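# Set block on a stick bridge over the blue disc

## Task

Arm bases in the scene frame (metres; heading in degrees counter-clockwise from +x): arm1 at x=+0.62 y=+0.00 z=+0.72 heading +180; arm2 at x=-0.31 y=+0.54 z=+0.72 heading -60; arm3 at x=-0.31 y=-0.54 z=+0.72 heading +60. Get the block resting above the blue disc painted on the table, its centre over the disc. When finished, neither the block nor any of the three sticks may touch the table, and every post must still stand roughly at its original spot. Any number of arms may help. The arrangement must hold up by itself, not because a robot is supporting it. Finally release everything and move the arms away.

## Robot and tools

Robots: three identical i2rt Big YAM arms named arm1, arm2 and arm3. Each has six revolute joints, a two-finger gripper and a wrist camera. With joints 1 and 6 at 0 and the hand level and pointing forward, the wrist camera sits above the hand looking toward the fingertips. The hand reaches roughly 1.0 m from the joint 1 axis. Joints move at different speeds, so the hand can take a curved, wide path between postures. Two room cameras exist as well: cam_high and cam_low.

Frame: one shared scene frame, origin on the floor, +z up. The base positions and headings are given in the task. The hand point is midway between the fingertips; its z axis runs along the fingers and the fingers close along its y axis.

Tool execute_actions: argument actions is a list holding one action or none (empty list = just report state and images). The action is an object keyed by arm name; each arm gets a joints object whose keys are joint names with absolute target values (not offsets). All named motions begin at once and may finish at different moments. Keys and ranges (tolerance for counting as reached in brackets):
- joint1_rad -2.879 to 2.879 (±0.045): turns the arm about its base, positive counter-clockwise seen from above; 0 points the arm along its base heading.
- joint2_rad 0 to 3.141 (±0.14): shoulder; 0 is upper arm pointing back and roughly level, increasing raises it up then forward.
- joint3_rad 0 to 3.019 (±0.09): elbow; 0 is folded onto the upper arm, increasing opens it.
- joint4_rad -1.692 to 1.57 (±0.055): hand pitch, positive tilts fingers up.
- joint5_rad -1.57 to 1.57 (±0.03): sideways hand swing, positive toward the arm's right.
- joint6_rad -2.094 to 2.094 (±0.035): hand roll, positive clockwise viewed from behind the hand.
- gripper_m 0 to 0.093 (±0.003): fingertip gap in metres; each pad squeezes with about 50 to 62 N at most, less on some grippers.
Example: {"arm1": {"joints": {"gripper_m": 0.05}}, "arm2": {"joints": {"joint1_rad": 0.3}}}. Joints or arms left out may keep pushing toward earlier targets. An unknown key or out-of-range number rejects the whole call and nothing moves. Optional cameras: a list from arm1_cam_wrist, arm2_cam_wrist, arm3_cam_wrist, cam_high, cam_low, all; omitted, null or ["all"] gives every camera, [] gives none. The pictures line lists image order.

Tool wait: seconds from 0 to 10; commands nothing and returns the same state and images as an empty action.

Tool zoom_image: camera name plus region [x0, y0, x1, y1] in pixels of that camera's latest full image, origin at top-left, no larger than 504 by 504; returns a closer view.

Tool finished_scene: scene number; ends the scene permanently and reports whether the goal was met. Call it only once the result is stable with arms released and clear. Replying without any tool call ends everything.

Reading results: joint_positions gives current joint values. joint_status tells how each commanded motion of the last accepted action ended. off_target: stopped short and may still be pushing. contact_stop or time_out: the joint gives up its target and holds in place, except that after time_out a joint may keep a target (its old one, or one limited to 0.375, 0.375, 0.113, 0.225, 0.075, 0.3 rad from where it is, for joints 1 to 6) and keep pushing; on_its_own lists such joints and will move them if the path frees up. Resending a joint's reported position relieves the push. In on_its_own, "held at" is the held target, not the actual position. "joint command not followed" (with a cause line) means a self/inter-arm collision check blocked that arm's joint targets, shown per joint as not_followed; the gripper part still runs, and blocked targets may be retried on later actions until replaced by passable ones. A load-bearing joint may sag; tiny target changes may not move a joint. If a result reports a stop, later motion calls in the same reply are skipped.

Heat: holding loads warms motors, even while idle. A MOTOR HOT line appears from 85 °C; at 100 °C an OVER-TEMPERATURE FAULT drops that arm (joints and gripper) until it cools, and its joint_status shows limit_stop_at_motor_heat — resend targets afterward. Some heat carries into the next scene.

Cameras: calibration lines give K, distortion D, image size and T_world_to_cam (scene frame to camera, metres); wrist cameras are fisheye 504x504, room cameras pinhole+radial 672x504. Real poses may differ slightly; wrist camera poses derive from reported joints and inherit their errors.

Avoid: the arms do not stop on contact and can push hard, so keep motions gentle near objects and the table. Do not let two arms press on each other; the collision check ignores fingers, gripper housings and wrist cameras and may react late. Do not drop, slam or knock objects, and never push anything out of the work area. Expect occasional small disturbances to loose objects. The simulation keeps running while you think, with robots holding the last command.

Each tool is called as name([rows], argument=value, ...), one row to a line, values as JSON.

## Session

execute_actions(actions=[])

zoom_image(camera="cam_high", region=[180,130,520,420])

Scene clock: 0.00 s.
Motor temperatures (°C, as the motors report them): arm1=[18 19 17 19 19 17] | arm2=[21 17 19 18 21 18] | arm3=[17 20 20 18 20 19]
arm1.joint_positions: joint1_rad=-0.166 joint2_rad=+0.443 joint3_rad=+1.390 joint4_rad=-1.159 joint5_rad=+0.219 joint6_rad=-0.229 gripper_m=+0.094
arm1.joint_status: not commanded
arm1.hand: x=+0.4655 y=+0.0598 z=+1.3975 quat_wxyz=(-0.214, +0.771, -0.046, -0.598) (m; scene frame)
arm2.joint_positions: joint1_rad=+0.364 joint2_rad=+0.540 joint3_rad=+1.352 joint4_rad=-1.461 joint5_rad=+0.148 joint6_rad=+0.330 gripper_m=+0.094
arm2.joint_status: not commanded
arm2.hand: x=-0.1762 y=+0.3909 z=+1.2623 quat_wxyz=(-0.417, -0.471, -0.763, +0.148) (m; scene frame)
arm3.joint_positions: joint1_rad=-0.293 joint2_rad=+0.528 joint3_rad=+1.457 joint4_rad=-1.207 joint5_rad=-0.243 joint6_rad=-0.155 gripper_m=+0.094
arm3.joint_status: not commanded
arm3.hand: x=-0.1963 y=-0.3710 z=+1.4038 quat_wxyz=(-0.533, +0.423, -0.678, -0.279) (m; scene frame)
pictures: arm1_cam_wrist, arm2_cam_wrist, arm3_cam_wrist, cam_high, cam_low
camera_calibration (this result's frames):
arm1_cam_wrist: T_world_to_cam=[[0.321676, 0.902712, 0.28572, -0.602598], [0.776339, -0.0787014, -0.625383, 0.520078], [-0.542054, 0.422987, -0.726126, 1.36015], [0, 0, 0, 1]] pos_world=[0.527362, 0.00957581, 1.48507]
arm2_cam_wrist: T_world_to_cam=[[-0.840386, -0.514083, -0.171671, 0.265545], [-0.459114, 0.843561, -0.278602, -0.0520306], [0.28804, -0.155316, -0.944939, 1.43052], [0, 0, 0, 1]] pos_world=[-0.212773, 0.402586, 1.38284]
arm3_cam_wrist: T_world_to_cam=[[0.869146, -0.489073, 0.0734378, -0.11184], [-0.341936, -0.701546, -0.62523, 0.561796], [0.357304, 0.518305, -0.776977, 1.47382], [0, 0, 0, 1]] pos_world=[-0.237298, -0.424461, 1.50459]
Images, in order (width x height): arm1_cam_wrist 504x504, arm2_cam_wrist 504x504, arm3_cam_wrist 504x504, cam_high 672x504, cam_low 672x504.

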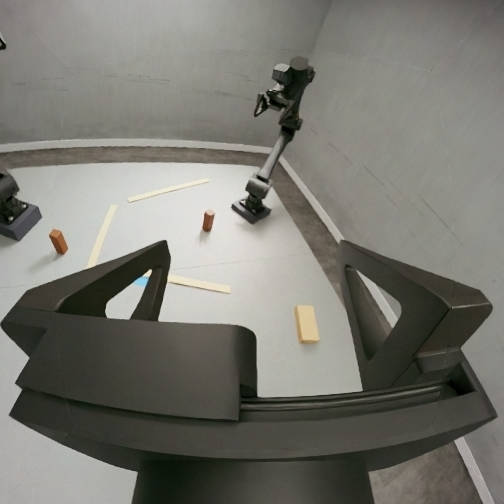

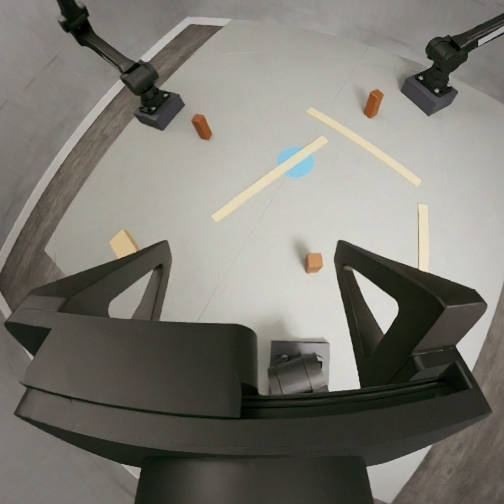

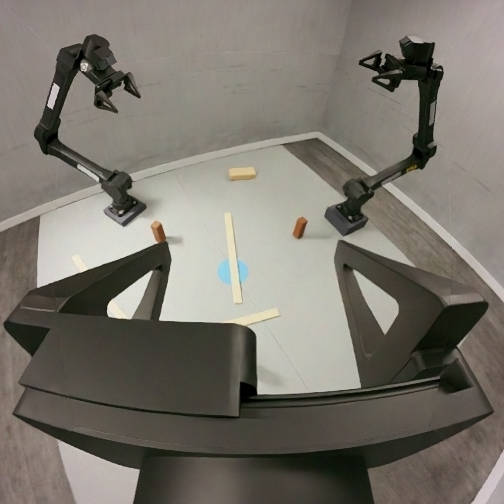

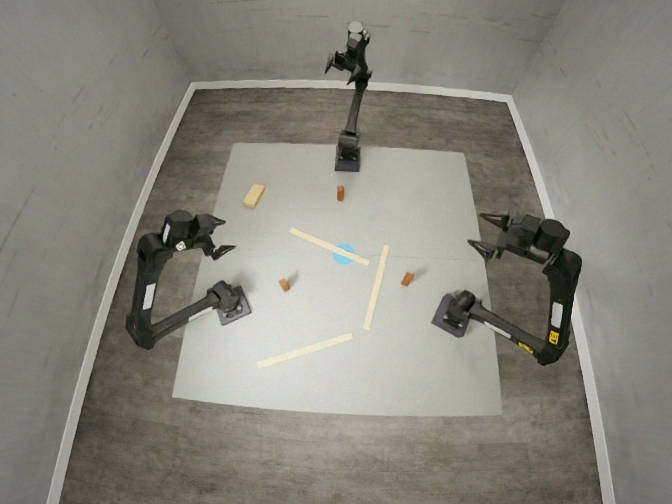

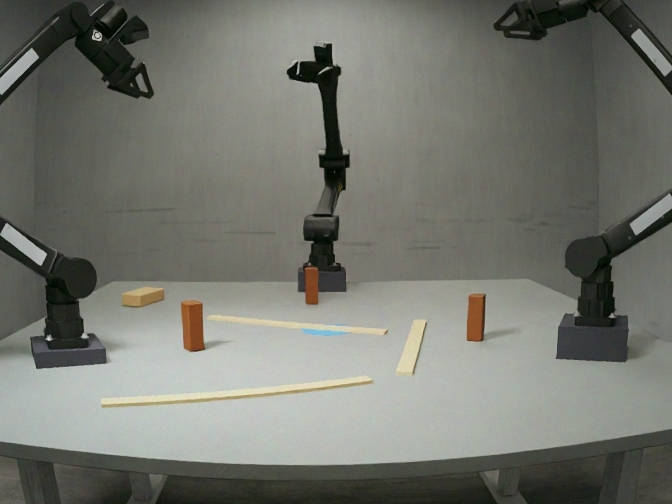

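Region (180, 130, 520, 420) of cam_high's 672x504 image, scaled by 1.482, with more detail than that image has; it fills the top 430 rows of this view, and the rest is white.

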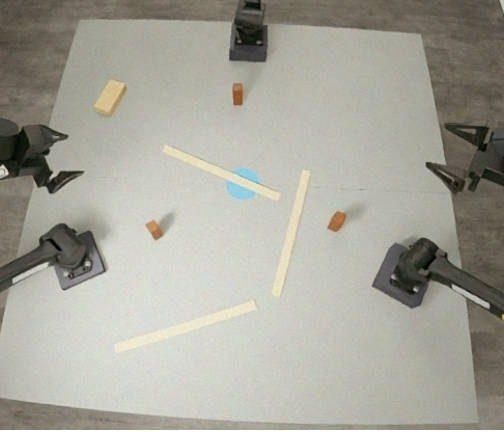

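execute_actions([
  {"arm1":{"joints":{"joint1_rad":-0.33,"joint2_rad":1.96,"joint3_rad":1.44,"joint4_rad":-1.03,"joint5_rad":0,"joint6_rad":-1.53}},"arm2":{"joints":{"joint1_rad":-1.19,"joint2_rad":1.435,"joint3_rad":0.868,"joint4_rad":-0.98,"joint5_rad":0,"joint6_rad":-1.05}},"arm3":{"joints":{"joint1_rad":0.37,"joint2_rad":1.62,"joint3_rad":0.94,"joint4_rad":-0.87,"joint5_rad":0,"joint6_rad":1.67}}},
])

Scene clock: 3.20 s.
Motor temperatures (°C, as the motors report them): arm1=[18 19 18 19 19 17] | arm2=[21 18 20 18 21 18] | arm3=[17 20 21 18 20 19]
arm1.joint_positions: joint1_rad=-0.321 joint2_rad=+1.960 joint3_rad=+1.423 joint4_rad=-1.042 joint5_rad=+0.004 joint6_rad=-1.514 gripper_m=+0.094
arm1.joint_status: all done
arm1.hand: x=+0.0961 y=+0.1819 z=+0.8020 quat_wxyz=(-0.005, +0.830, +0.557, +0.004) (m; scene frame)
arm2.joint_positions: joint1_rad=-1.192 joint2_rad=+1.431 joint3_rad=+0.871 joint4_rad=-0.988 joint5_rad=+0.001 joint6_rad=-1.041 gripper_m=+0.094
arm2.joint_status: all done
arm2.hand: x=-0.5424 y=+0.2549 z=+0.8190 quat_wxyz=(+0.009, -0.573, -0.820, +0.012) (m; scene frame)
arm3.joint_positions: joint1_rad=+0.376 joint2_rad=+1.622 joint3_rad=+0.910 joint4_rad=-0.885 joint5_rad=-0.002 joint6_rad=+1.655 gripper_m=+0.094
arm3.joint_status: all done
arm3.hand: x=-0.2642 y=-0.1477 z=+0.7938 quat_wxyz=(+0.008, -0.100, -0.995, +0.016) (m; scene frame)
pictures: arm1_cam_wrist, arm2_cam_wrist, arm3_cam_wrist, cam_high, cam_low
camera_calibration (this result's frames):
arm1_cam_wrist: T_world_to_cam=[[-0.929962, 0.367653, 0.00151428, 0.0216698], [0.289389, 0.729446, 0.619808, -0.654817], [0.22677, 0.576837, -0.784752, 0.621026], [0, 0, 0, 1]] pos_world=[0.0688192, 0.111456, 0.893179]
arm2_cam_wrist: T_world_to_cam=[[-0.939478, -0.341687, 0.0251252, -0.447036], [-0.264514, 0.769986, 0.580649, -0.808429], [-0.217746, 0.538861, -0.813766, 0.537286], [0, 0, 0, 1]] pos_world=[-0.516829, 0.180211, 0.91787]
arm3_cam_wrist: T_world_to_cam=[[-0.199974, -0.979119, 0.0365469, -0.224351], [-0.790611, 0.183281, 0.584245, -0.634082], [-0.578744, 0.0879393, -0.810754, 0.624338], [0, 0, 0, 1]] pos_world=[-0.184844, -0.158355, 0.884843]
Images, in order (width x height): arm1_cam_wrist 504x504, arm2_cam_wrist 504x504, arm3_cam_wrist 504x504, cam_high 672x504, cam_low 672x504.

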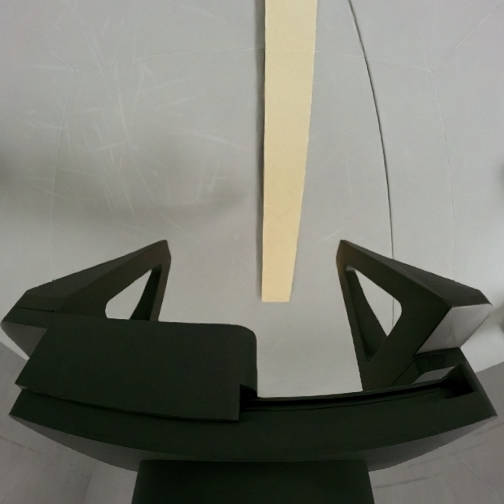

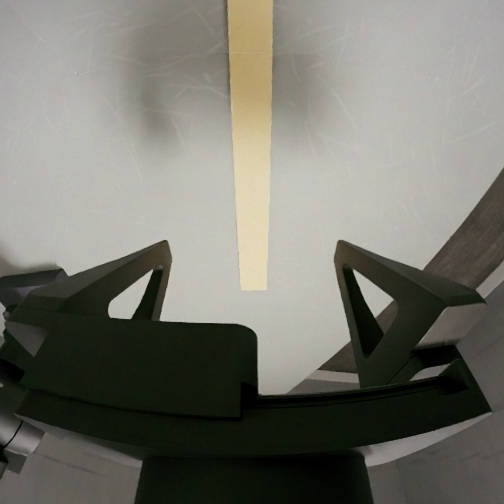

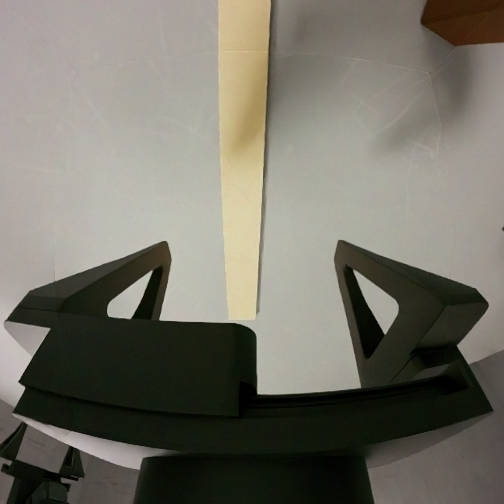

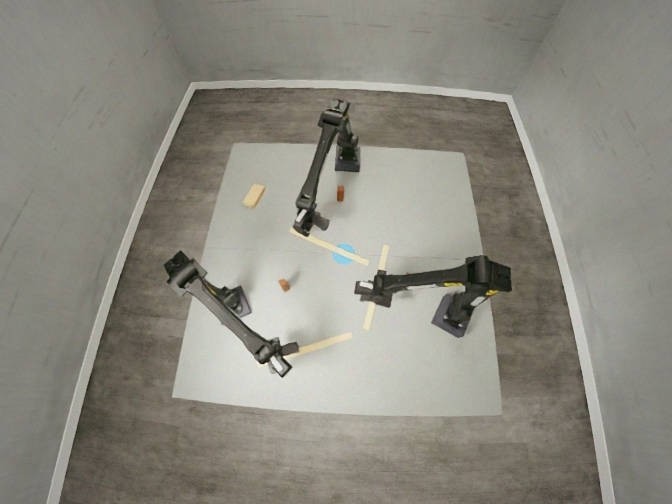

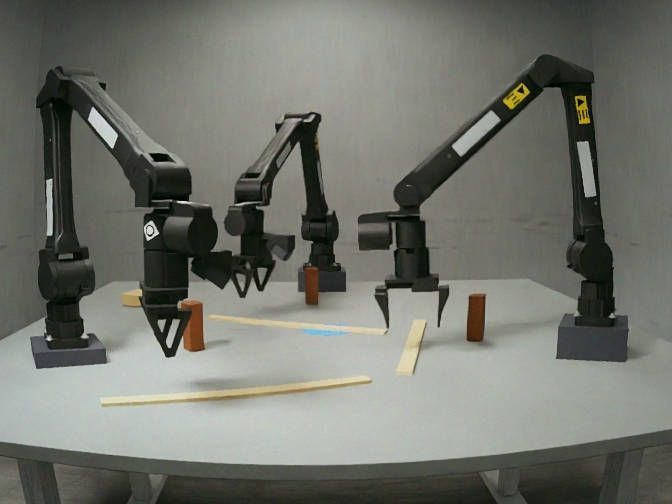

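execute_actions([
  {"arm1":{"joints":{"joint1_rad":-0.295,"joint2_rad":2.10,"joint3_rad":1.47,"joint4_rad":-0.88,"joint6_rad":-1.48}},"arm2":{"joints":{"joint2_rad":1.605,"joint3_rad":0.77,"joint4_rad":-0.72}},"arm3":{"joints":{"joint1_rad":0.405,"joint2_rad":1.76,"joint3_rad":0.868,"joint4_rad":-0.65,"joint6_rad":1.71}}},
])

Scene clock: 4.83 s.
Motor temperatures (°C, as the motors report them): arm1=[18 19 19 19 19 17] | arm2=[21 18 20 18 21 18] | arm3=[17 21 21 18 20 19]
arm1.joint_positions: joint1_rad=-0.306 joint2_rad=+2.086 joint3_rad=+1.442 joint4_rad=-0.893 joint5_rad=+0.004 joint6_rad=-1.495 gripper_m=+0.094
arm1.joint_status: all done
arm1.hand: x=+0.0677 y=+0.1830 z=+0.7398 quat_wxyz=(-0.021, +0.831, +0.555, -0.009) (m; scene frame)
arm2.joint_positions: joint1_rad=-1.190 joint2_rad=+1.592 joint3_rad=+0.775 joint4_rad=-0.734 joint5_rad=+0.001 joint6_rad=-1.043 gripper_m=+0.094
arm2.joint_status: all done
arm2.hand: x=-0.5422 y=+0.2562 z=+0.7359 quat_wxyz=(+0.009, -0.571, -0.821, +0.011) (m; scene frame)
arm3.joint_positions: joint1_rad=+0.401 joint2_rad=+1.749 joint3_rad=+0.868 joint4_rad=-0.667 joint5_rad=-0.001 joint6_rad=+1.695 gripper_m=+0.094
arm3.joint_status: all done
arm3.hand: x=-0.2734 y=-0.1347 z=+0.7344 quat_wxyz=(+0.008, -0.108, -0.994, -0.008) (m; scene frame)
pictures: arm1_cam_wrist, arm2_cam_wrist, arm3_cam_wrist, cam_high, cam_low
camera_calibration (this result's frames):
arm1_cam_wrist: T_world_to_cam=[[-0.92781, 0.370558, 0.0430696, -0.0364502], [0.316506, 0.720798, 0.616663, -0.606795], [0.197465, 0.585778, -0.786048, 0.579356], [0, 0, 0, 1]] pos_world=[0.0438326, 0.11151, 0.83116]
arm2_cam_wrist: T_world_to_cam=[[-0.938354, -0.34492, 0.0228571, -0.441184], [-0.267892, 0.7674, 0.582522, -0.763648], [-0.218464, 0.540488, -0.812493, 0.467267], [0, 0, 0, 1]] pos_world=[-0.516481, 0.181297, 0.834577]
arm3_cam_wrist: T_world_to_cam=[[-0.215594, -0.976425, -0.0106735, -0.180551], [-0.791252, 0.168282, 0.587879, -0.613934], [-0.572223, 0.135188, -0.808879, 0.576488], [0, 0, 0, 1]] pos_world=[-0.194823, -0.150915, 0.8253]
Images, in order (width x height): arm1_cam_wrist 504x504, arm2_cam_wrist 504x504, arm3_cam_wrist 504x504, cam_high 672x504, cam_low 672x504.

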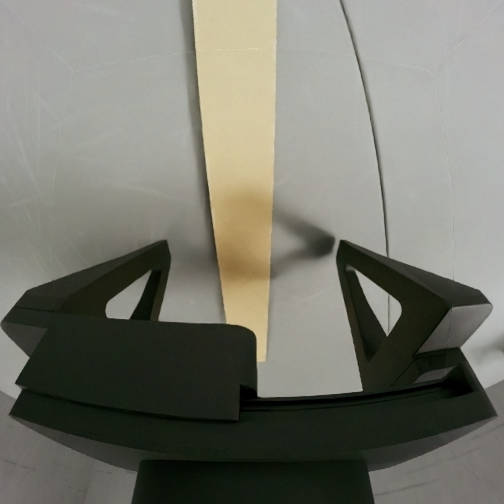

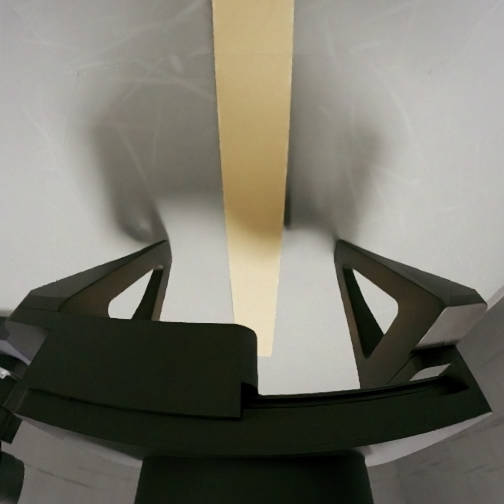

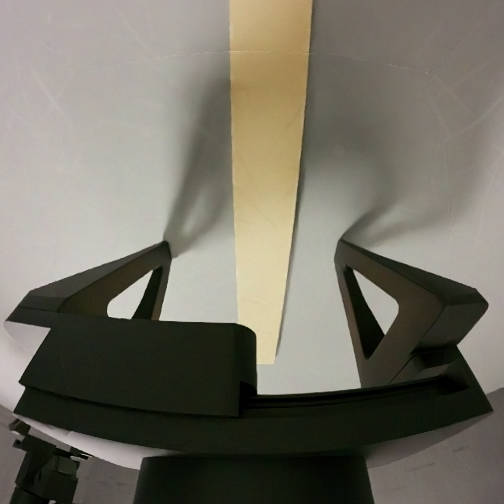

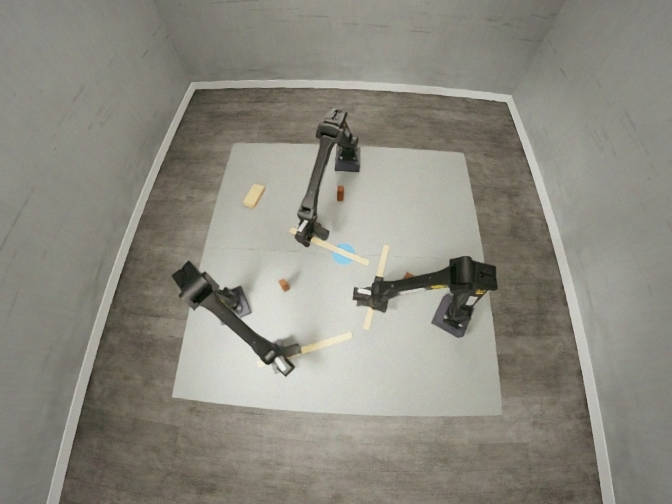

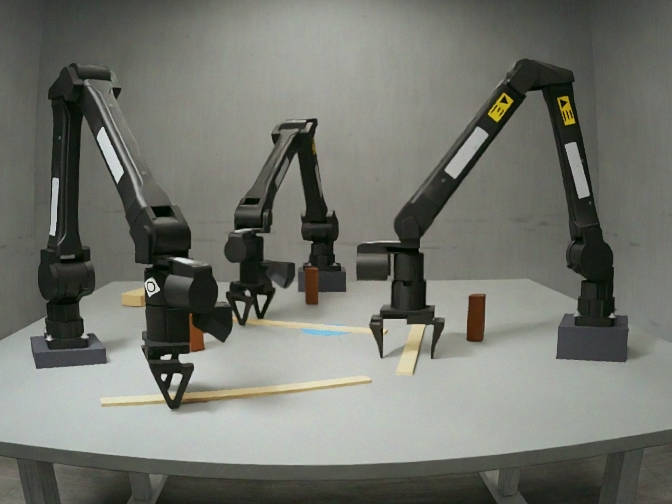

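execute_actions([
  {"arm1":{"joints":{"joint4_rad":-0.945,"joint2_rad":2.10}},"arm3":{"joints":{"joint4_rad":-0.70,"joint2_rad":1.75}}},
], cameras=[])

execute_actions([
  {"arm1":{"joints":{"gripper_m":0.01}},"arm2":{"joints":{"gripper_m":0.01}},"arm3":{"joints":{"gripper_m":0.01}}},
], cameras=[])

execute_actions([
  {"arm1":{"joints":{"joint2_rad":1.7,"joint4_rad":-1.3}},"arm2":{"joints":{"joint2_rad":1.2,"joint3_rad":0.9,"joint4_rad":-1.15}},"arm3":{"joints":{"joint2_rad":1.4,"joint3_rad":1.1,"joint4_rad":-1.2}}},
])

Scene clock: 5.93 s.
Motor temperatures (°C, as the motors report them): arm1=[18 19 19 19 19 17] | arm2=[21 18 20 18 21 18] | arm3=[17 21 21 18 20 19]
arm1.joint_positions: joint1_rad=-0.306 joint2_rad=+2.086 joint3_rad=+1.442 joint4_rad=-0.931 joint5_rad=+0.004 joint6_rad=-1.495 gripper_m=+0.094
arm1.joint_status: all done
arm1.hand: x=+0.0766 y=+0.1801 z=+0.7396 quat_wxyz=(-0.007, +0.831, +0.556, +0.003) (m; scene frame)
arm2.joint_positions: joint1_rad=-1.190 joint2_rad=+1.592 joint3_rad=+0.775 joint4_rad=-0.734 joint5_rad=+0.001 joint6_rad=-1.043 gripper_m=+0.094
arm2.joint_status: not commanded
arm2.hand: x=-0.5422 y=+0.2562 z=+0.7359 quat_wxyz=(+0.009, -0.571, -0.821, +0.011) (m; scene frame)
arm3.joint_positions: joint1_rad=+0.401 joint2_rad=+1.749 joint3_rad=+0.868 joint4_rad=-0.676 joint5_rad=-0.001 joint6_rad=+1.695 gripper_m=+0.094
arm3.joint_status: all done
arm3.hand: x=-0.2736 y=-0.1369 z=+0.7344 quat_wxyz=(+0.008, -0.108, -0.994, -0.003) (m; scene frame)
pictures: none
No camera images: the call's "cameras" was empty. Leave "cameras" out to get every camera's image.

Scene clock: 6.63 s.
Motor temperatures (°C, as the motors report them): arm1=[18 20 19 19 19 17] | arm2=[21 18 20 18 21 18] | arm3=[17 21 21 18 20 19]
arm1.joint_positions: joint1_rad=-0.306 joint2_rad=+2.086 joint3_rad=+1.442 joint4_rad=-0.931 joint5_rad=+0.004 joint6_rad=-1.495 gripper_m=+0.026
arm1.joint_status: gripper_m off_target (ended at +0.026, target +0.010)
arm1.hand: x=+0.0767 y=+0.1800 z=+0.7396 quat_wxyz=(-0.006, +0.832, +0.555, +0.003) (m; scene frame)
arm2.joint_positions: joint1_rad=-1.190 joint2_rad=+1.593 joint3_rad=+0.775 joint4_rad=-0.734 joint5_rad=+0.001 joint6_rad=-1.043 gripper_m=+0.026
arm2.joint_status: gripper_m off_target (ended at +0.026, target +0.010)
arm2.hand: x=-0.5421 y=+0.2562 z=+0.7358 quat_wxyz=(+0.009, -0.571, -0.821, +0.010) (m; scene frame)
arm3.joint_positions: joint1_rad=+0.401 joint2_rad=+1.749 joint3_rad=+0.868 joint4_rad=-0.684 joint5_rad=-0.001 joint6_rad=+1.696 gripper_m=+0.027
arm3.joint_status: gripper_m off_target (ended at +0.027, target +0.010)
arm3.hand: x=-0.2738 y=-0.1386 z=+0.7345 quat_wxyz=(+0.007, -0.108, -0.994, +0.000) (m; scene frame)
pictures: none
No camera images: the call's "cameras" was empty. Leave "cameras" out to get every camera's image.

Scene clock: 7.97 s.
Motor temperatures (°C, as the motors report them): arm1=[18 20 19 19 19 17] | arm2=[21 18 20 18 21 18] | arm3=[17 21 21 18 20 19]
arm1.joint_positions: joint1_rad=-0.306 joint2_rad=+1.692 joint3_rad=+1.442 joint4_rad=-1.287 joint5_rad=+0.004 joint6_rad=-1.493 gripper_m=+0.026
arm1.joint_status: all done
arm1.hand: x=+0.1337 y=+0.1593 z=+0.9454 quat_wxyz=(-0.021, +0.832, +0.554, -0.009) (m; scene frame)
arm2.joint_positions: joint1_rad=-1.190 joint2_rad=+1.194 joint3_rad=+0.868 joint4_rad=-1.139 joint5_rad=+0.001 joint6_rad=-1.044 gripper_m=+0.026
arm2.joint_status: all done
arm2.hand: x=-0.5205 y=+0.2788 z=+0.8932 quat_wxyz=(+0.012, -0.570, -0.820, +0.053) (m; scene frame)
arm3.joint_positions: joint1_rad=+0.401 joint2_rad=+1.404 joint3_rad=+1.086 joint4_rad=-1.184 joint5_rad=-0.001 joint6_rad=+1.698 gripper_m=+0.027
arm3.joint_status: all done
arm3.hand: x=-0.2705 y=-0.1326 z=+0.9342 quat_wxyz=(+0.008, -0.109, -0.994, -0.031) (m; scene frame)
pictures: arm1_cam_wrist, arm2_cam_wrist, arm3_cam_wrist, cam_high, cam_low
camera_calibration (this result's frames):
arm1_cam_wrist: T_world_to_cam=[[-0.926972, 0.372691, 0.0427114, 0.0245564], [0.317968, 0.7202, 0.616611, -0.737471], [0.199044, 0.585162, -0.786109, 0.741712], [0, 0, 0, 1]] pos_world=[0.109622, 0.0879526, 1.03675]
arm2_cam_wrist: T_world_to_cam=[[-0.934462, -0.342899, 0.095919, -0.480501], [-0.239161, 0.804033, 0.544365, -0.827966], [-0.263784, 0.485748, -0.833347, 0.597851], [0, 0, 0, 1]] pos_world=[-0.489323, 0.210544, 0.995022]
arm3_cam_wrist: T_world_to_cam=[[-0.218288, -0.974276, -0.0560041, -0.133806], [-0.793224, 0.143708, 0.591729, -0.736831], [-0.568459, 0.173591, -0.804189, 0.741165], [0, 0, 0, 1]] pos_world=[-0.192358, -0.153134, 1.02455]
Images, in order (width x height): arm1_cam_wrist 504x504, arm2_cam_wrist 504x504, arm3_cam_wrist 504x504, cam_high 672x504, cam_low 672x504.

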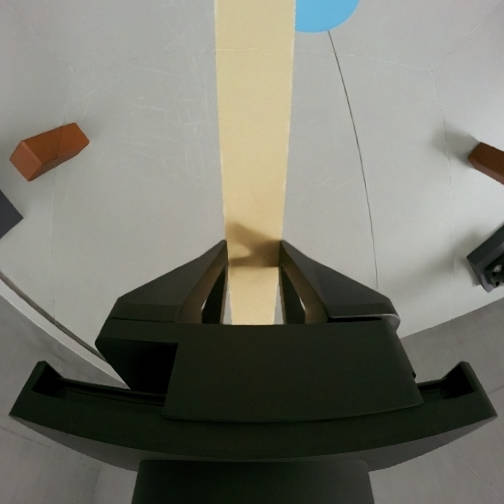

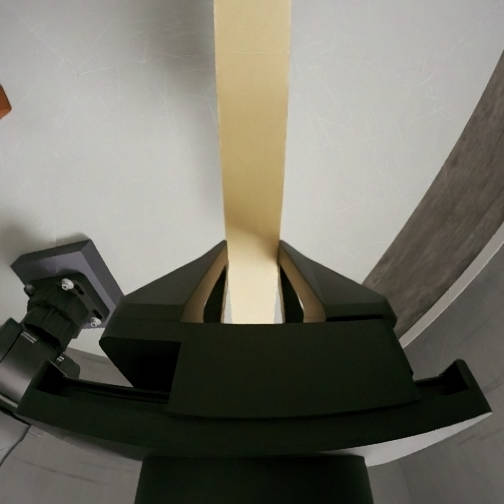

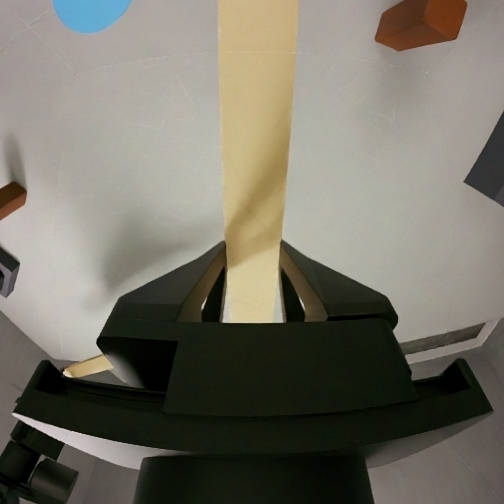

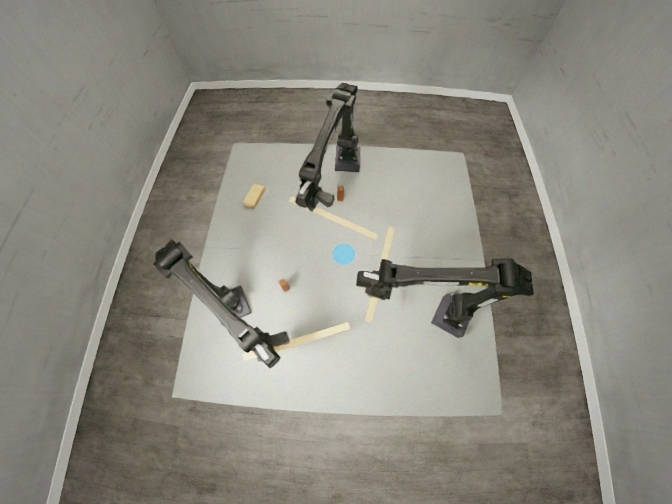

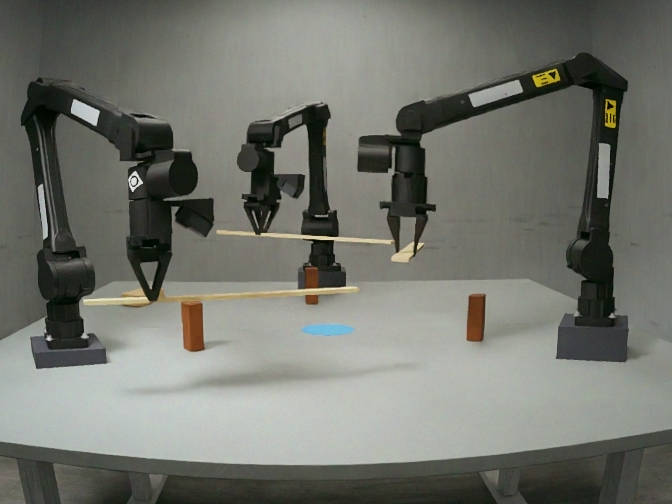

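execute_actions([
  {"arm1":{"joints":{"joint1_rad":-0.135,"joint2_rad":1.0,"joint3_rad":0.722,"joint4_rad":-1.105,"joint6_rad":-0.13}},"arm2":{"joints":{"joint2_rad":1.04,"joint3_rad":0.85,"joint4_rad":-1.17,"joint6_rad":-0.03}},"arm3":{"joints":{"joint1_rad":-0.9,"joint2_rad":1.15,"joint3_rad":0.85,"joint4_rad":-1.08,"joint6_rad":-0.12}}},
], cameras=["cam_low"])

execute_actions([
  {"arm2":{"joints":{"joint1_rad":-0.04}},"arm3":{"joints":{"joint1_rad":-0.16}}},
], cameras=["cam_low","cam_high"])

Scene clock: 11.23 s.
Motor temperatures (°C, as the motors report them): arm1=[18 20 20 19 19 17] | arm2=[21 18 21 18 21 18] | arm3=[17 21 22 18 20 19]
arm1.joint_positions: joint1_rad=-0.123 joint2_rad=+1.016 joint3_rad=+0.718 joint4_rad=-1.122 joint5_rad=+0.000 joint6_rad=-0.146 gripper_m=+0.026
arm1.joint_status: all done
arm1.hand: x=+0.3414 y=+0.0367 z=+0.9174 quat_wxyz=(-0.017, +0.997, +0.006, -0.078) (m; scene frame)
arm2.joint_positions: joint1_rad=-1.190 joint2_rad=+1.034 joint3_rad=+0.854 joint4_rad=-1.160 joint5_rad=+0.001 joint6_rad=-0.039 gripper_m=+0.026
arm2.joint_status: all done
arm2.hand: x=-0.5105 y=+0.2901 z=+0.9354 quat_wxyz=(-0.040, -0.889, -0.442, +0.109) (m; scene frame)
arm3.joint_positions: joint1_rad=-0.900 joint2_rad=+1.152 joint3_rad=+0.843 joint4_rad=-1.095 joint5_rad=-0.001 joint6_rad=-0.105 gripper_m=+0.027
arm3.joint_status: all done
arm3.hand: x=+0.0212 y=-0.4772 z=+0.9270 quat_wxyz=(-0.076, +0.141, -0.987, -0.002) (m; scene frame)
pictures: cam_low
Images, in order (width x height): cam_low 672x504.

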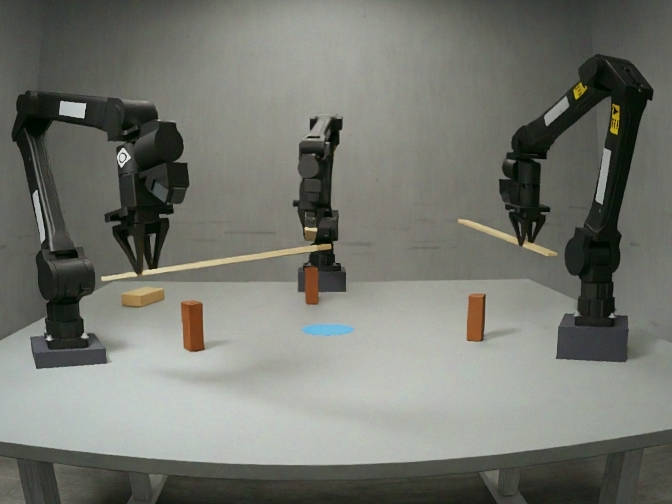

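Scene clock: 12.80 s.
Motor temperatures (°C, as the motors report them): arm1=[18 20 20 19 19 17] | arm2=[21 18 21 18 21 18] | arm3=[17 21 22 18 20 19]
arm1.joint_positions: joint1_rad=-0.123 joint2_rad=+1.016 joint3_rad=+0.718 joint4_rad=-1.122 joint5_rad=+0.000 joint6_rad=-0.146 gripper_m=+0.026
arm1.joint_status: not commanded
arm1.hand: x=+0.3414 y=+0.0367 z=+0.9174 quat_wxyz=(-0.017, +0.997, +0.006, -0.078) (m; scene frame)
arm2.joint_positions: joint1_rad=-0.042 joint2_rad=+1.036 joint3_rad=+0.854 joint4_rad=-1.160 joint5_rad=+0.000 joint6_rad=-0.035 gripper_m=+0.026
arm2.joint_status: all done
arm2.hand: x=-0.1667 y=+0.2500 z=+0.9301 quat_wxyz=(-0.088, -0.509, -0.854, +0.062) (m; scene frame)
arm3.joint_positions: joint1_rad=-0.161 joint2_rad=+1.152 joint3_rad=+0.843 joint4_rad=-1.095 joint5_rad=+0.000 joint6_rad=-0.108 gripper_m=+0.027
arm3.joint_status: all done
arm3.hand: x=-0.1042 y=-0.2710 z=+0.9277 quat_wxyz=(-0.069, +0.489, -0.869, -0.034) (m; scene frame)
pictures: cam_high, cam_low
Images, in order (width x height): cam_high 672x504, cam_low 672x504.

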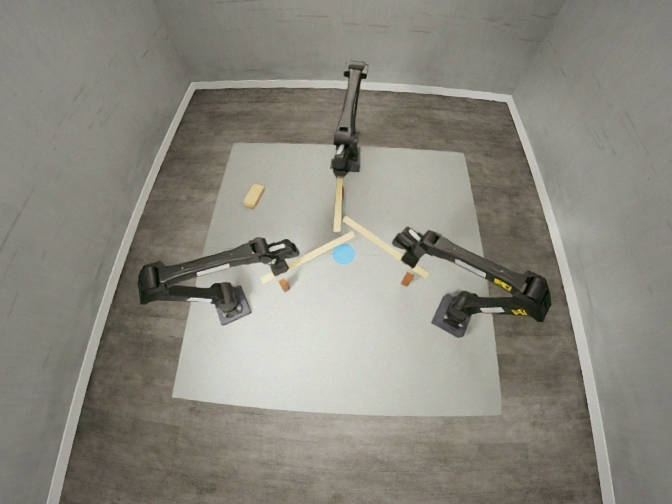

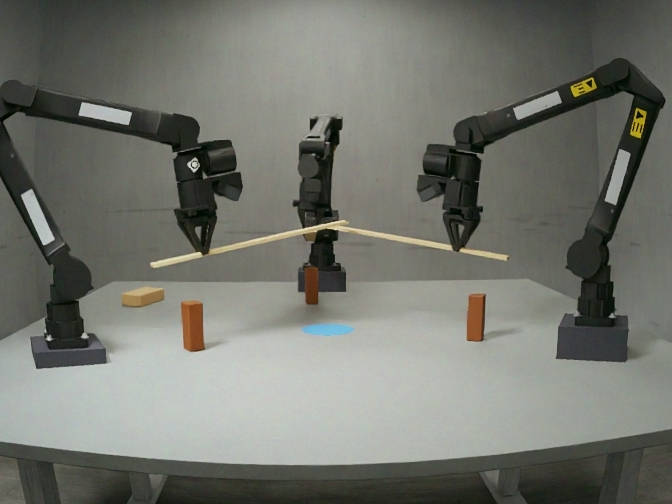

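execute_actions([
  {"arm1":{"joints":{"joint4_rad":-1.06}},"arm2":{"joints":{"joint4_rad":-1.215}}},
], cameras=[])

execute_actions([
  {"arm1":{"joints":{"joint1_rad":-0.085,"joint2_rad":1.33,"joint3_rad":0.875,"joint4_rad":-0.93,"joint6_rad":-0.12}},"arm2":{"joints":{"joint2_rad":1.30,"joint3_rad":0.96,"joint4_rad":-1.04}},"arm3":{"joints":{"joint1_rad":-0.122,"joint2_rad":1.40,"joint3_rad":0.97,"joint4_rad":-0.935,"joint6_rad":-0.065}}},
])

zoom_image(camera="cam_low", region=[150,180,530,360])

zoom_image(camera="cam_high", region=[250,160,450,310])

Scene clock: 14.03 s.
Motor temperatures (°C, as the motors report them): arm1=[18 20 20 19 19 17] | arm2=[21 18 22 18 21 18] | arm3=[17 21 22 18 20 19]
arm1.joint_positions: joint1_rad=-0.123 joint2_rad=+1.016 joint3_rad=+0.718 joint4_rad=-1.081 joint5_rad=+0.000 joint6_rad=-0.146 gripper_m=+0.026
arm1.joint_status: all done
arm1.hand: x=+0.3317 y=+0.0380 z=+0.9191 quat_wxyz=(-0.019, +0.995, +0.006, -0.098) (m; scene frame)
arm2.joint_positions: joint1_rad=-0.042 joint2_rad=+1.036 joint3_rad=+0.854 joint4_rad=-1.205 joint5_rad=+0.000 joint6_rad=-0.035 gripper_m=+0.026
arm2.joint_status: all done
arm2.hand: x=-0.1715 y=+0.2596 z=+0.9280 quat_wxyz=(-0.070, -0.510, -0.856, +0.049) (m; scene frame)
arm3.joint_positions: joint1_rad=-0.161 joint2_rad=+1.152 joint3_rad=+0.843 joint4_rad=-1.095 joint5_rad=+0.000 joint6_rad=-0.108 gripper_m=+0.027
arm3.joint_status: not commanded
arm3.hand: x=-0.1042 y=-0.2710 z=+0.9277 quat_wxyz=(-0.069, +0.489, -0.869, -0.034) (m; scene frame)
pictures: none
No camera images: the call's "cameras" was empty. Leave "cameras" out to get every camera's image.

Scene clock: 15.20 s.
Motor temperatures (°C, as the motors report them): arm1=[18 20 21 19 19 17] | arm2=[21 18 22 18 21 18] | arm3=[17 21 23 18 20 19]
arm1.joint_positions: joint1_rad=-0.096 joint2_rad=+1.333 joint3_rad=+0.823 joint4_rad=-0.946 joint5_rad=+0.003 joint6_rad=-0.104 gripper_m=+0.026
arm1.joint_status: all done
arm1.hand: x=+0.2626 y=+0.0387 z=+0.8690 quat_wxyz=(-0.014, +0.998, -0.001, -0.061) (m; scene frame)
arm2.joint_positions: joint1_rad=-0.042 joint2_rad=+1.313 joint3_rad=+0.912 joint4_rad=-1.057 joint5_rad=+0.000 joint6_rad=-0.035 gripper_m=+0.026
arm2.joint_status: all done
arm2.hand: x=-0.1446 y=+0.2042 z=+0.8677 quat_wxyz=(-0.040, -0.512, -0.858, +0.030) (m; scene frame)
arm3.joint_positions: joint1_rad=-0.129 joint2_rad=+1.420 joint3_rad=+0.912 joint4_rad=-0.957 joint5_rad=+0.000 joint6_rad=-0.077 gripper_m=+0.027
arm3.joint_status: all done
arm3.hand: x=-0.0804 y=-0.2186 z=+0.8664 quat_wxyz=(-0.040, +0.490, -0.871, -0.024) (m; scene frame)
pictures: arm1_cam_wrist, arm2_cam_wrist, arm3_cam_wrist, cam_high, cam_low
camera_calibration (this result's frames):
arm1_cam_wrist: T_world_to_cam=[[-0.00811186, 0.999627, 0.026062, -0.0587991], [0.860591, -0.00629364, 0.509258, -0.665502], [0.509232, 0.0265598, -0.860219, 0.731159], [0, 0, 0, 1]] pos_world=[0.199919, 0.0351694, 0.969401]
arm2_cam_wrist: T_world_to_cam=[[-0.881141, -0.472814, 0.00616269, -0.0402105], [-0.407613, 0.766109, 0.496919, -0.639658], [-0.239672, 0.435344, -0.867775, 0.75568], [0, 0, 0, 1]] pos_world=[-0.115049, 0.142055, 0.973867]
arm3_cam_wrist: T_world_to_cam=[[0.85436, -0.519679, 0.00151927, -0.0441829], [-0.452092, -0.741798, 0.495327, -0.616167], [-0.256284, -0.423875, -0.868705, 0.760059], [0, 0, 0, 1]] pos_world=[-0.0460248, -0.157862, 0.965539]
Images, in order (width x height): arm1_cam_wrist 504x504, arm2_cam_wrist 504x504, arm3_cam_wrist 504x504, cam_high 672x504, cam_low 672x504.

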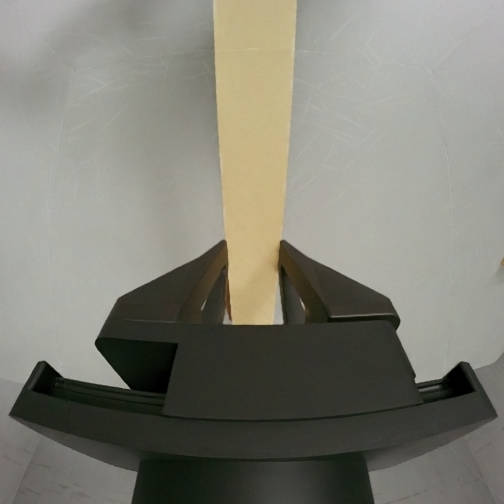

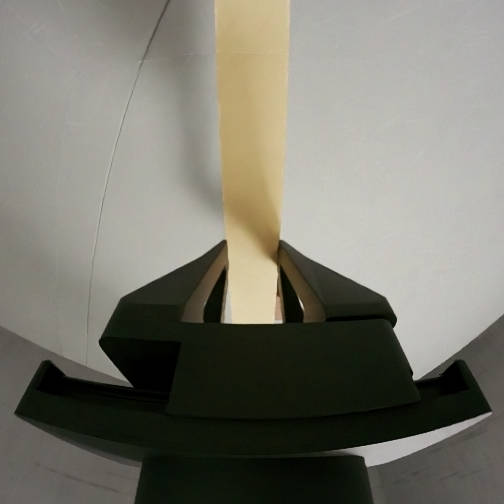

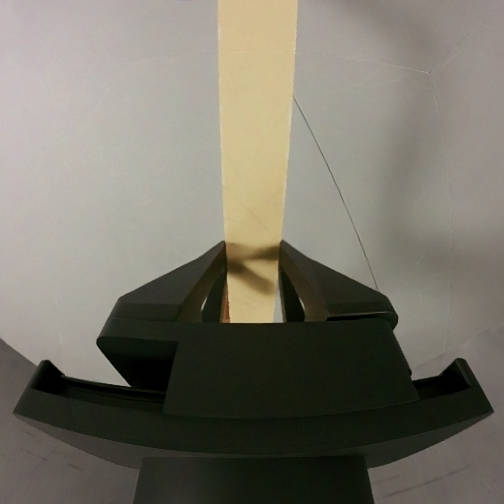

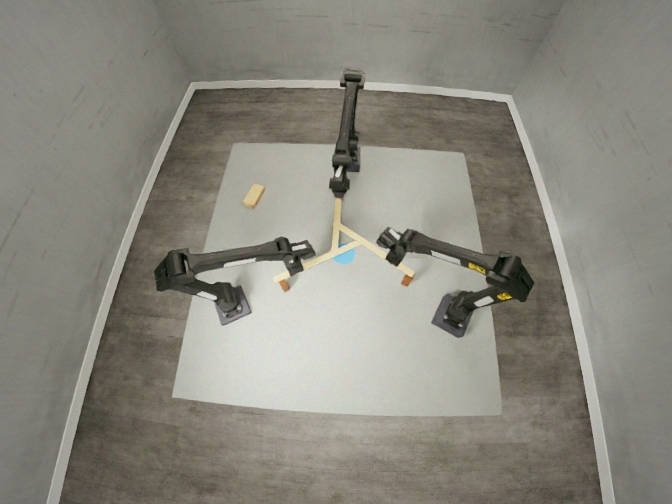

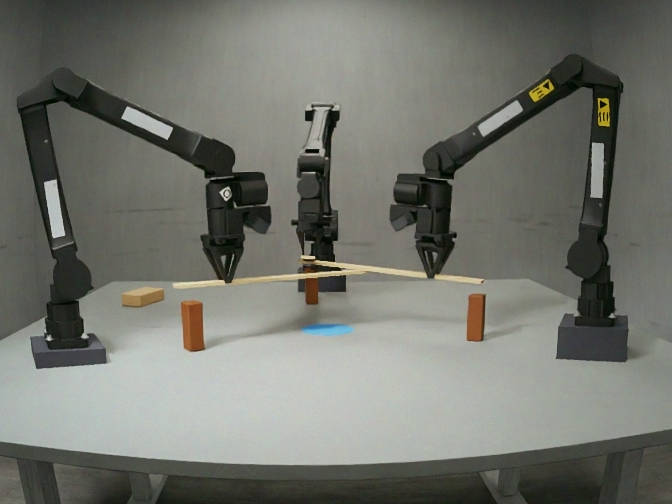

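Region (150, 180, 530, 360) of cam_low's 672x504 image, scaled by 1.326, with more detail than that image has; it fills the top 239 rows of this view, and the rest is white.

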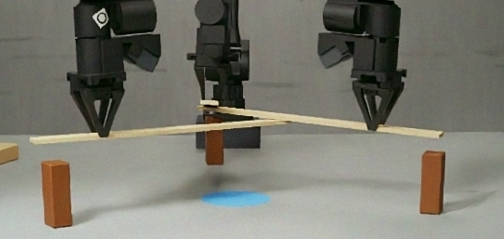

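Region (250, 160, 450, 310) of cam_high's 672x504 image, scaled by 2.520, with more detail than that image has; it fills the top 378 rows of this view, and the rest is white.

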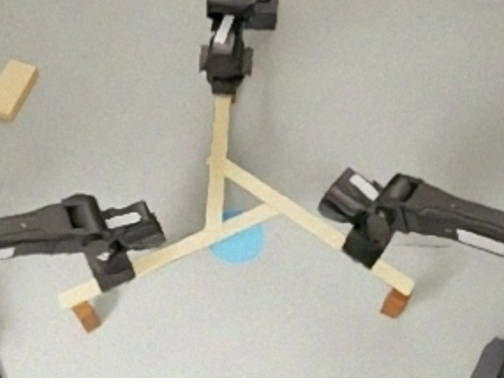

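execute_actions([
  {"arm2":{"joints":{"joint2_rad":1.15,"joint3_rad":0.81,"joint4_rad":-1.13}},"arm1":{"joints":{"joint6_rad":-0.16}}},
], cameras=[])

execute_actions([
  {"arm2":{"joints":{"joint4_rad":-1.03}}},
], cameras=["cam_low","cam_high"])

zoom_image(camera="cam_low", region=[240,210,440,330])

zoom_image(camera="cam_high", region=[300,190,400,270])

Scene clock: 16.67 s.
Motor temperatures (°C, as the motors report them): arm1=[18 20 21 19 19 17] | arm2=[21 18 22 18 21 18] | arm3=[17 21 23 18 20 19]
arm1.joint_positions: joint1_rad=-0.096 joint2_rad=+1.333 joint3_rad=+0.823 joint4_rad=-0.946 joint5_rad=+0.003 joint6_rad=-0.144 gripper_m=+0.026
arm1.joint_status: all done
arm1.hand: x=+0.2626 y=+0.0387 z=+0.8690 quat_wxyz=(-0.015, +0.998, +0.019, -0.060) (m; scene frame)
arm2.joint_positions: joint1_rad=-0.042 joint2_rad=+1.144 joint3_rad=+0.816 joint4_rad=-1.126 joint5_rad=+0.000 joint6_rad=-0.035 gripper_m=+0.026
arm2.joint_status: all done
arm2.hand: x=-0.1679 y=+0.2516 z=+0.8839 quat_wxyz=(-0.042, -0.512, -0.858, +0.031) (m; scene frame)
arm3.joint_positions: joint1_rad=-0.129 joint2_rad=+1.420 joint3_rad=+0.912 joint4_rad=-0.957 joint5_rad=+0.000 joint6_rad=-0.077 gripper_m=+0.027
arm3.joint_status: not commanded
arm3.hand: x=-0.0804 y=-0.2186 z=+0.8664 quat_wxyz=(-0.040, +0.490, -0.871, -0.024) (m; scene frame)
pictures: none
No camera images: the call's "cameras" was empty. Leave "cameras" out to get every camera's image.

Scene clock: 17.37 s.
Motor temperatures (°C, as the motors report them): arm1=[18 20 21 19 19 17] | arm2=[21 18 22 18 21 18] | arm3=[17 21 24 18 20 19]
arm1.joint_positions: joint1_rad=-0.096 joint2_rad=+1.333 joint3_rad=+0.823 joint4_rad=-0.946 joint5_rad=+0.003 joint6_rad=-0.146 gripper_m=+0.026
arm1.joint_status: not commanded
arm1.hand: x=+0.2626 y=+0.0387 z=+0.8690 quat_wxyz=(-0.015, +0.998, +0.019, -0.060) (m; scene frame)
arm2.joint_positions: joint1_rad=-0.042 joint2_rad=+1.144 joint3_rad=+0.816 joint4_rad=-1.051 joint5_rad=+0.000 joint6_rad=-0.035 gripper_m=+0.026
arm2.joint_status: all done
arm2.hand: x=-0.1598 y=+0.2352 z=+0.8865 quat_wxyz=(-0.073, -0.510, -0.855, +0.052) (m; scene frame)
arm3.joint_positions: joint1_rad=-0.129 joint2_rad=+1.420 joint3_rad=+0.912 joint4_rad=-0.957 joint5_rad=+0.000 joint6_rad=-0.077 gripper_m=+0.027
arm3.joint_status: not commanded
arm3.hand: x=-0.0804 y=-0.2186 z=+0.8664 quat_wxyz=(-0.040, +0.490, -0.871, -0.024) (m; scene frame)
pictures: cam_high, cam_low
Images, in order (width x height): cam_high 672x504, cam_low 672x504.

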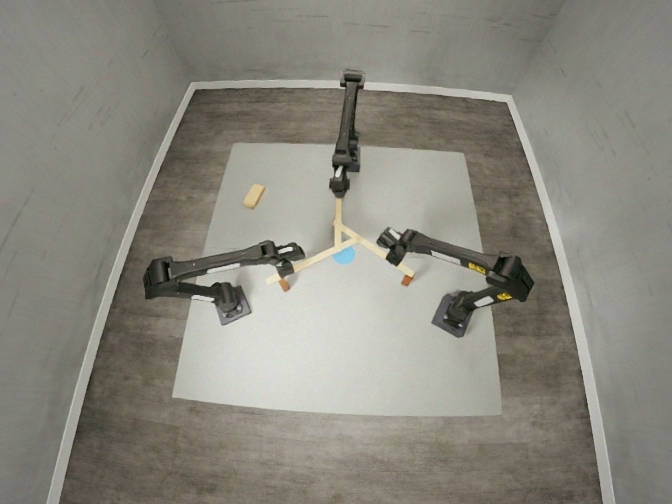

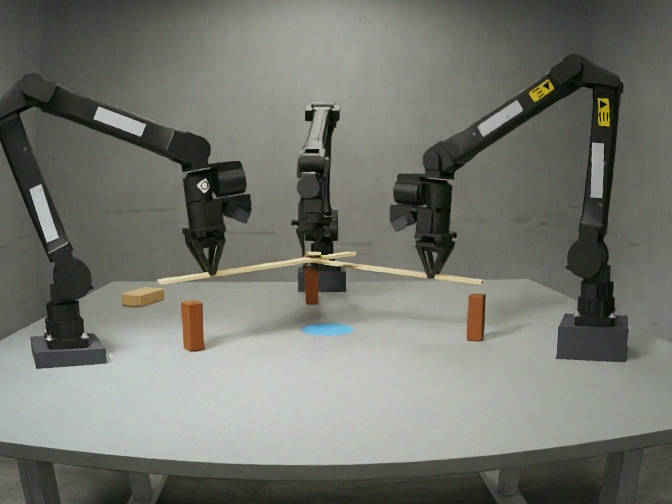

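Region (240, 210, 440, 330) of cam_low's 672x504 image, scaled by 2.520, with more detail than that image has; it fills the top 302 rows of this view, and the rest is white.

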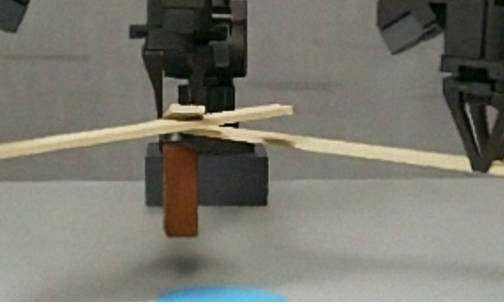

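Region (300, 190, 400, 270) of cam_high's 672x504 image, scaled by 5.040, with more detail than that image has; it fills the top 403 rows of this view, and the rest is white.

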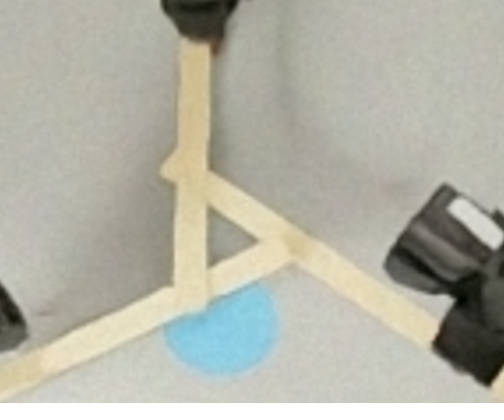

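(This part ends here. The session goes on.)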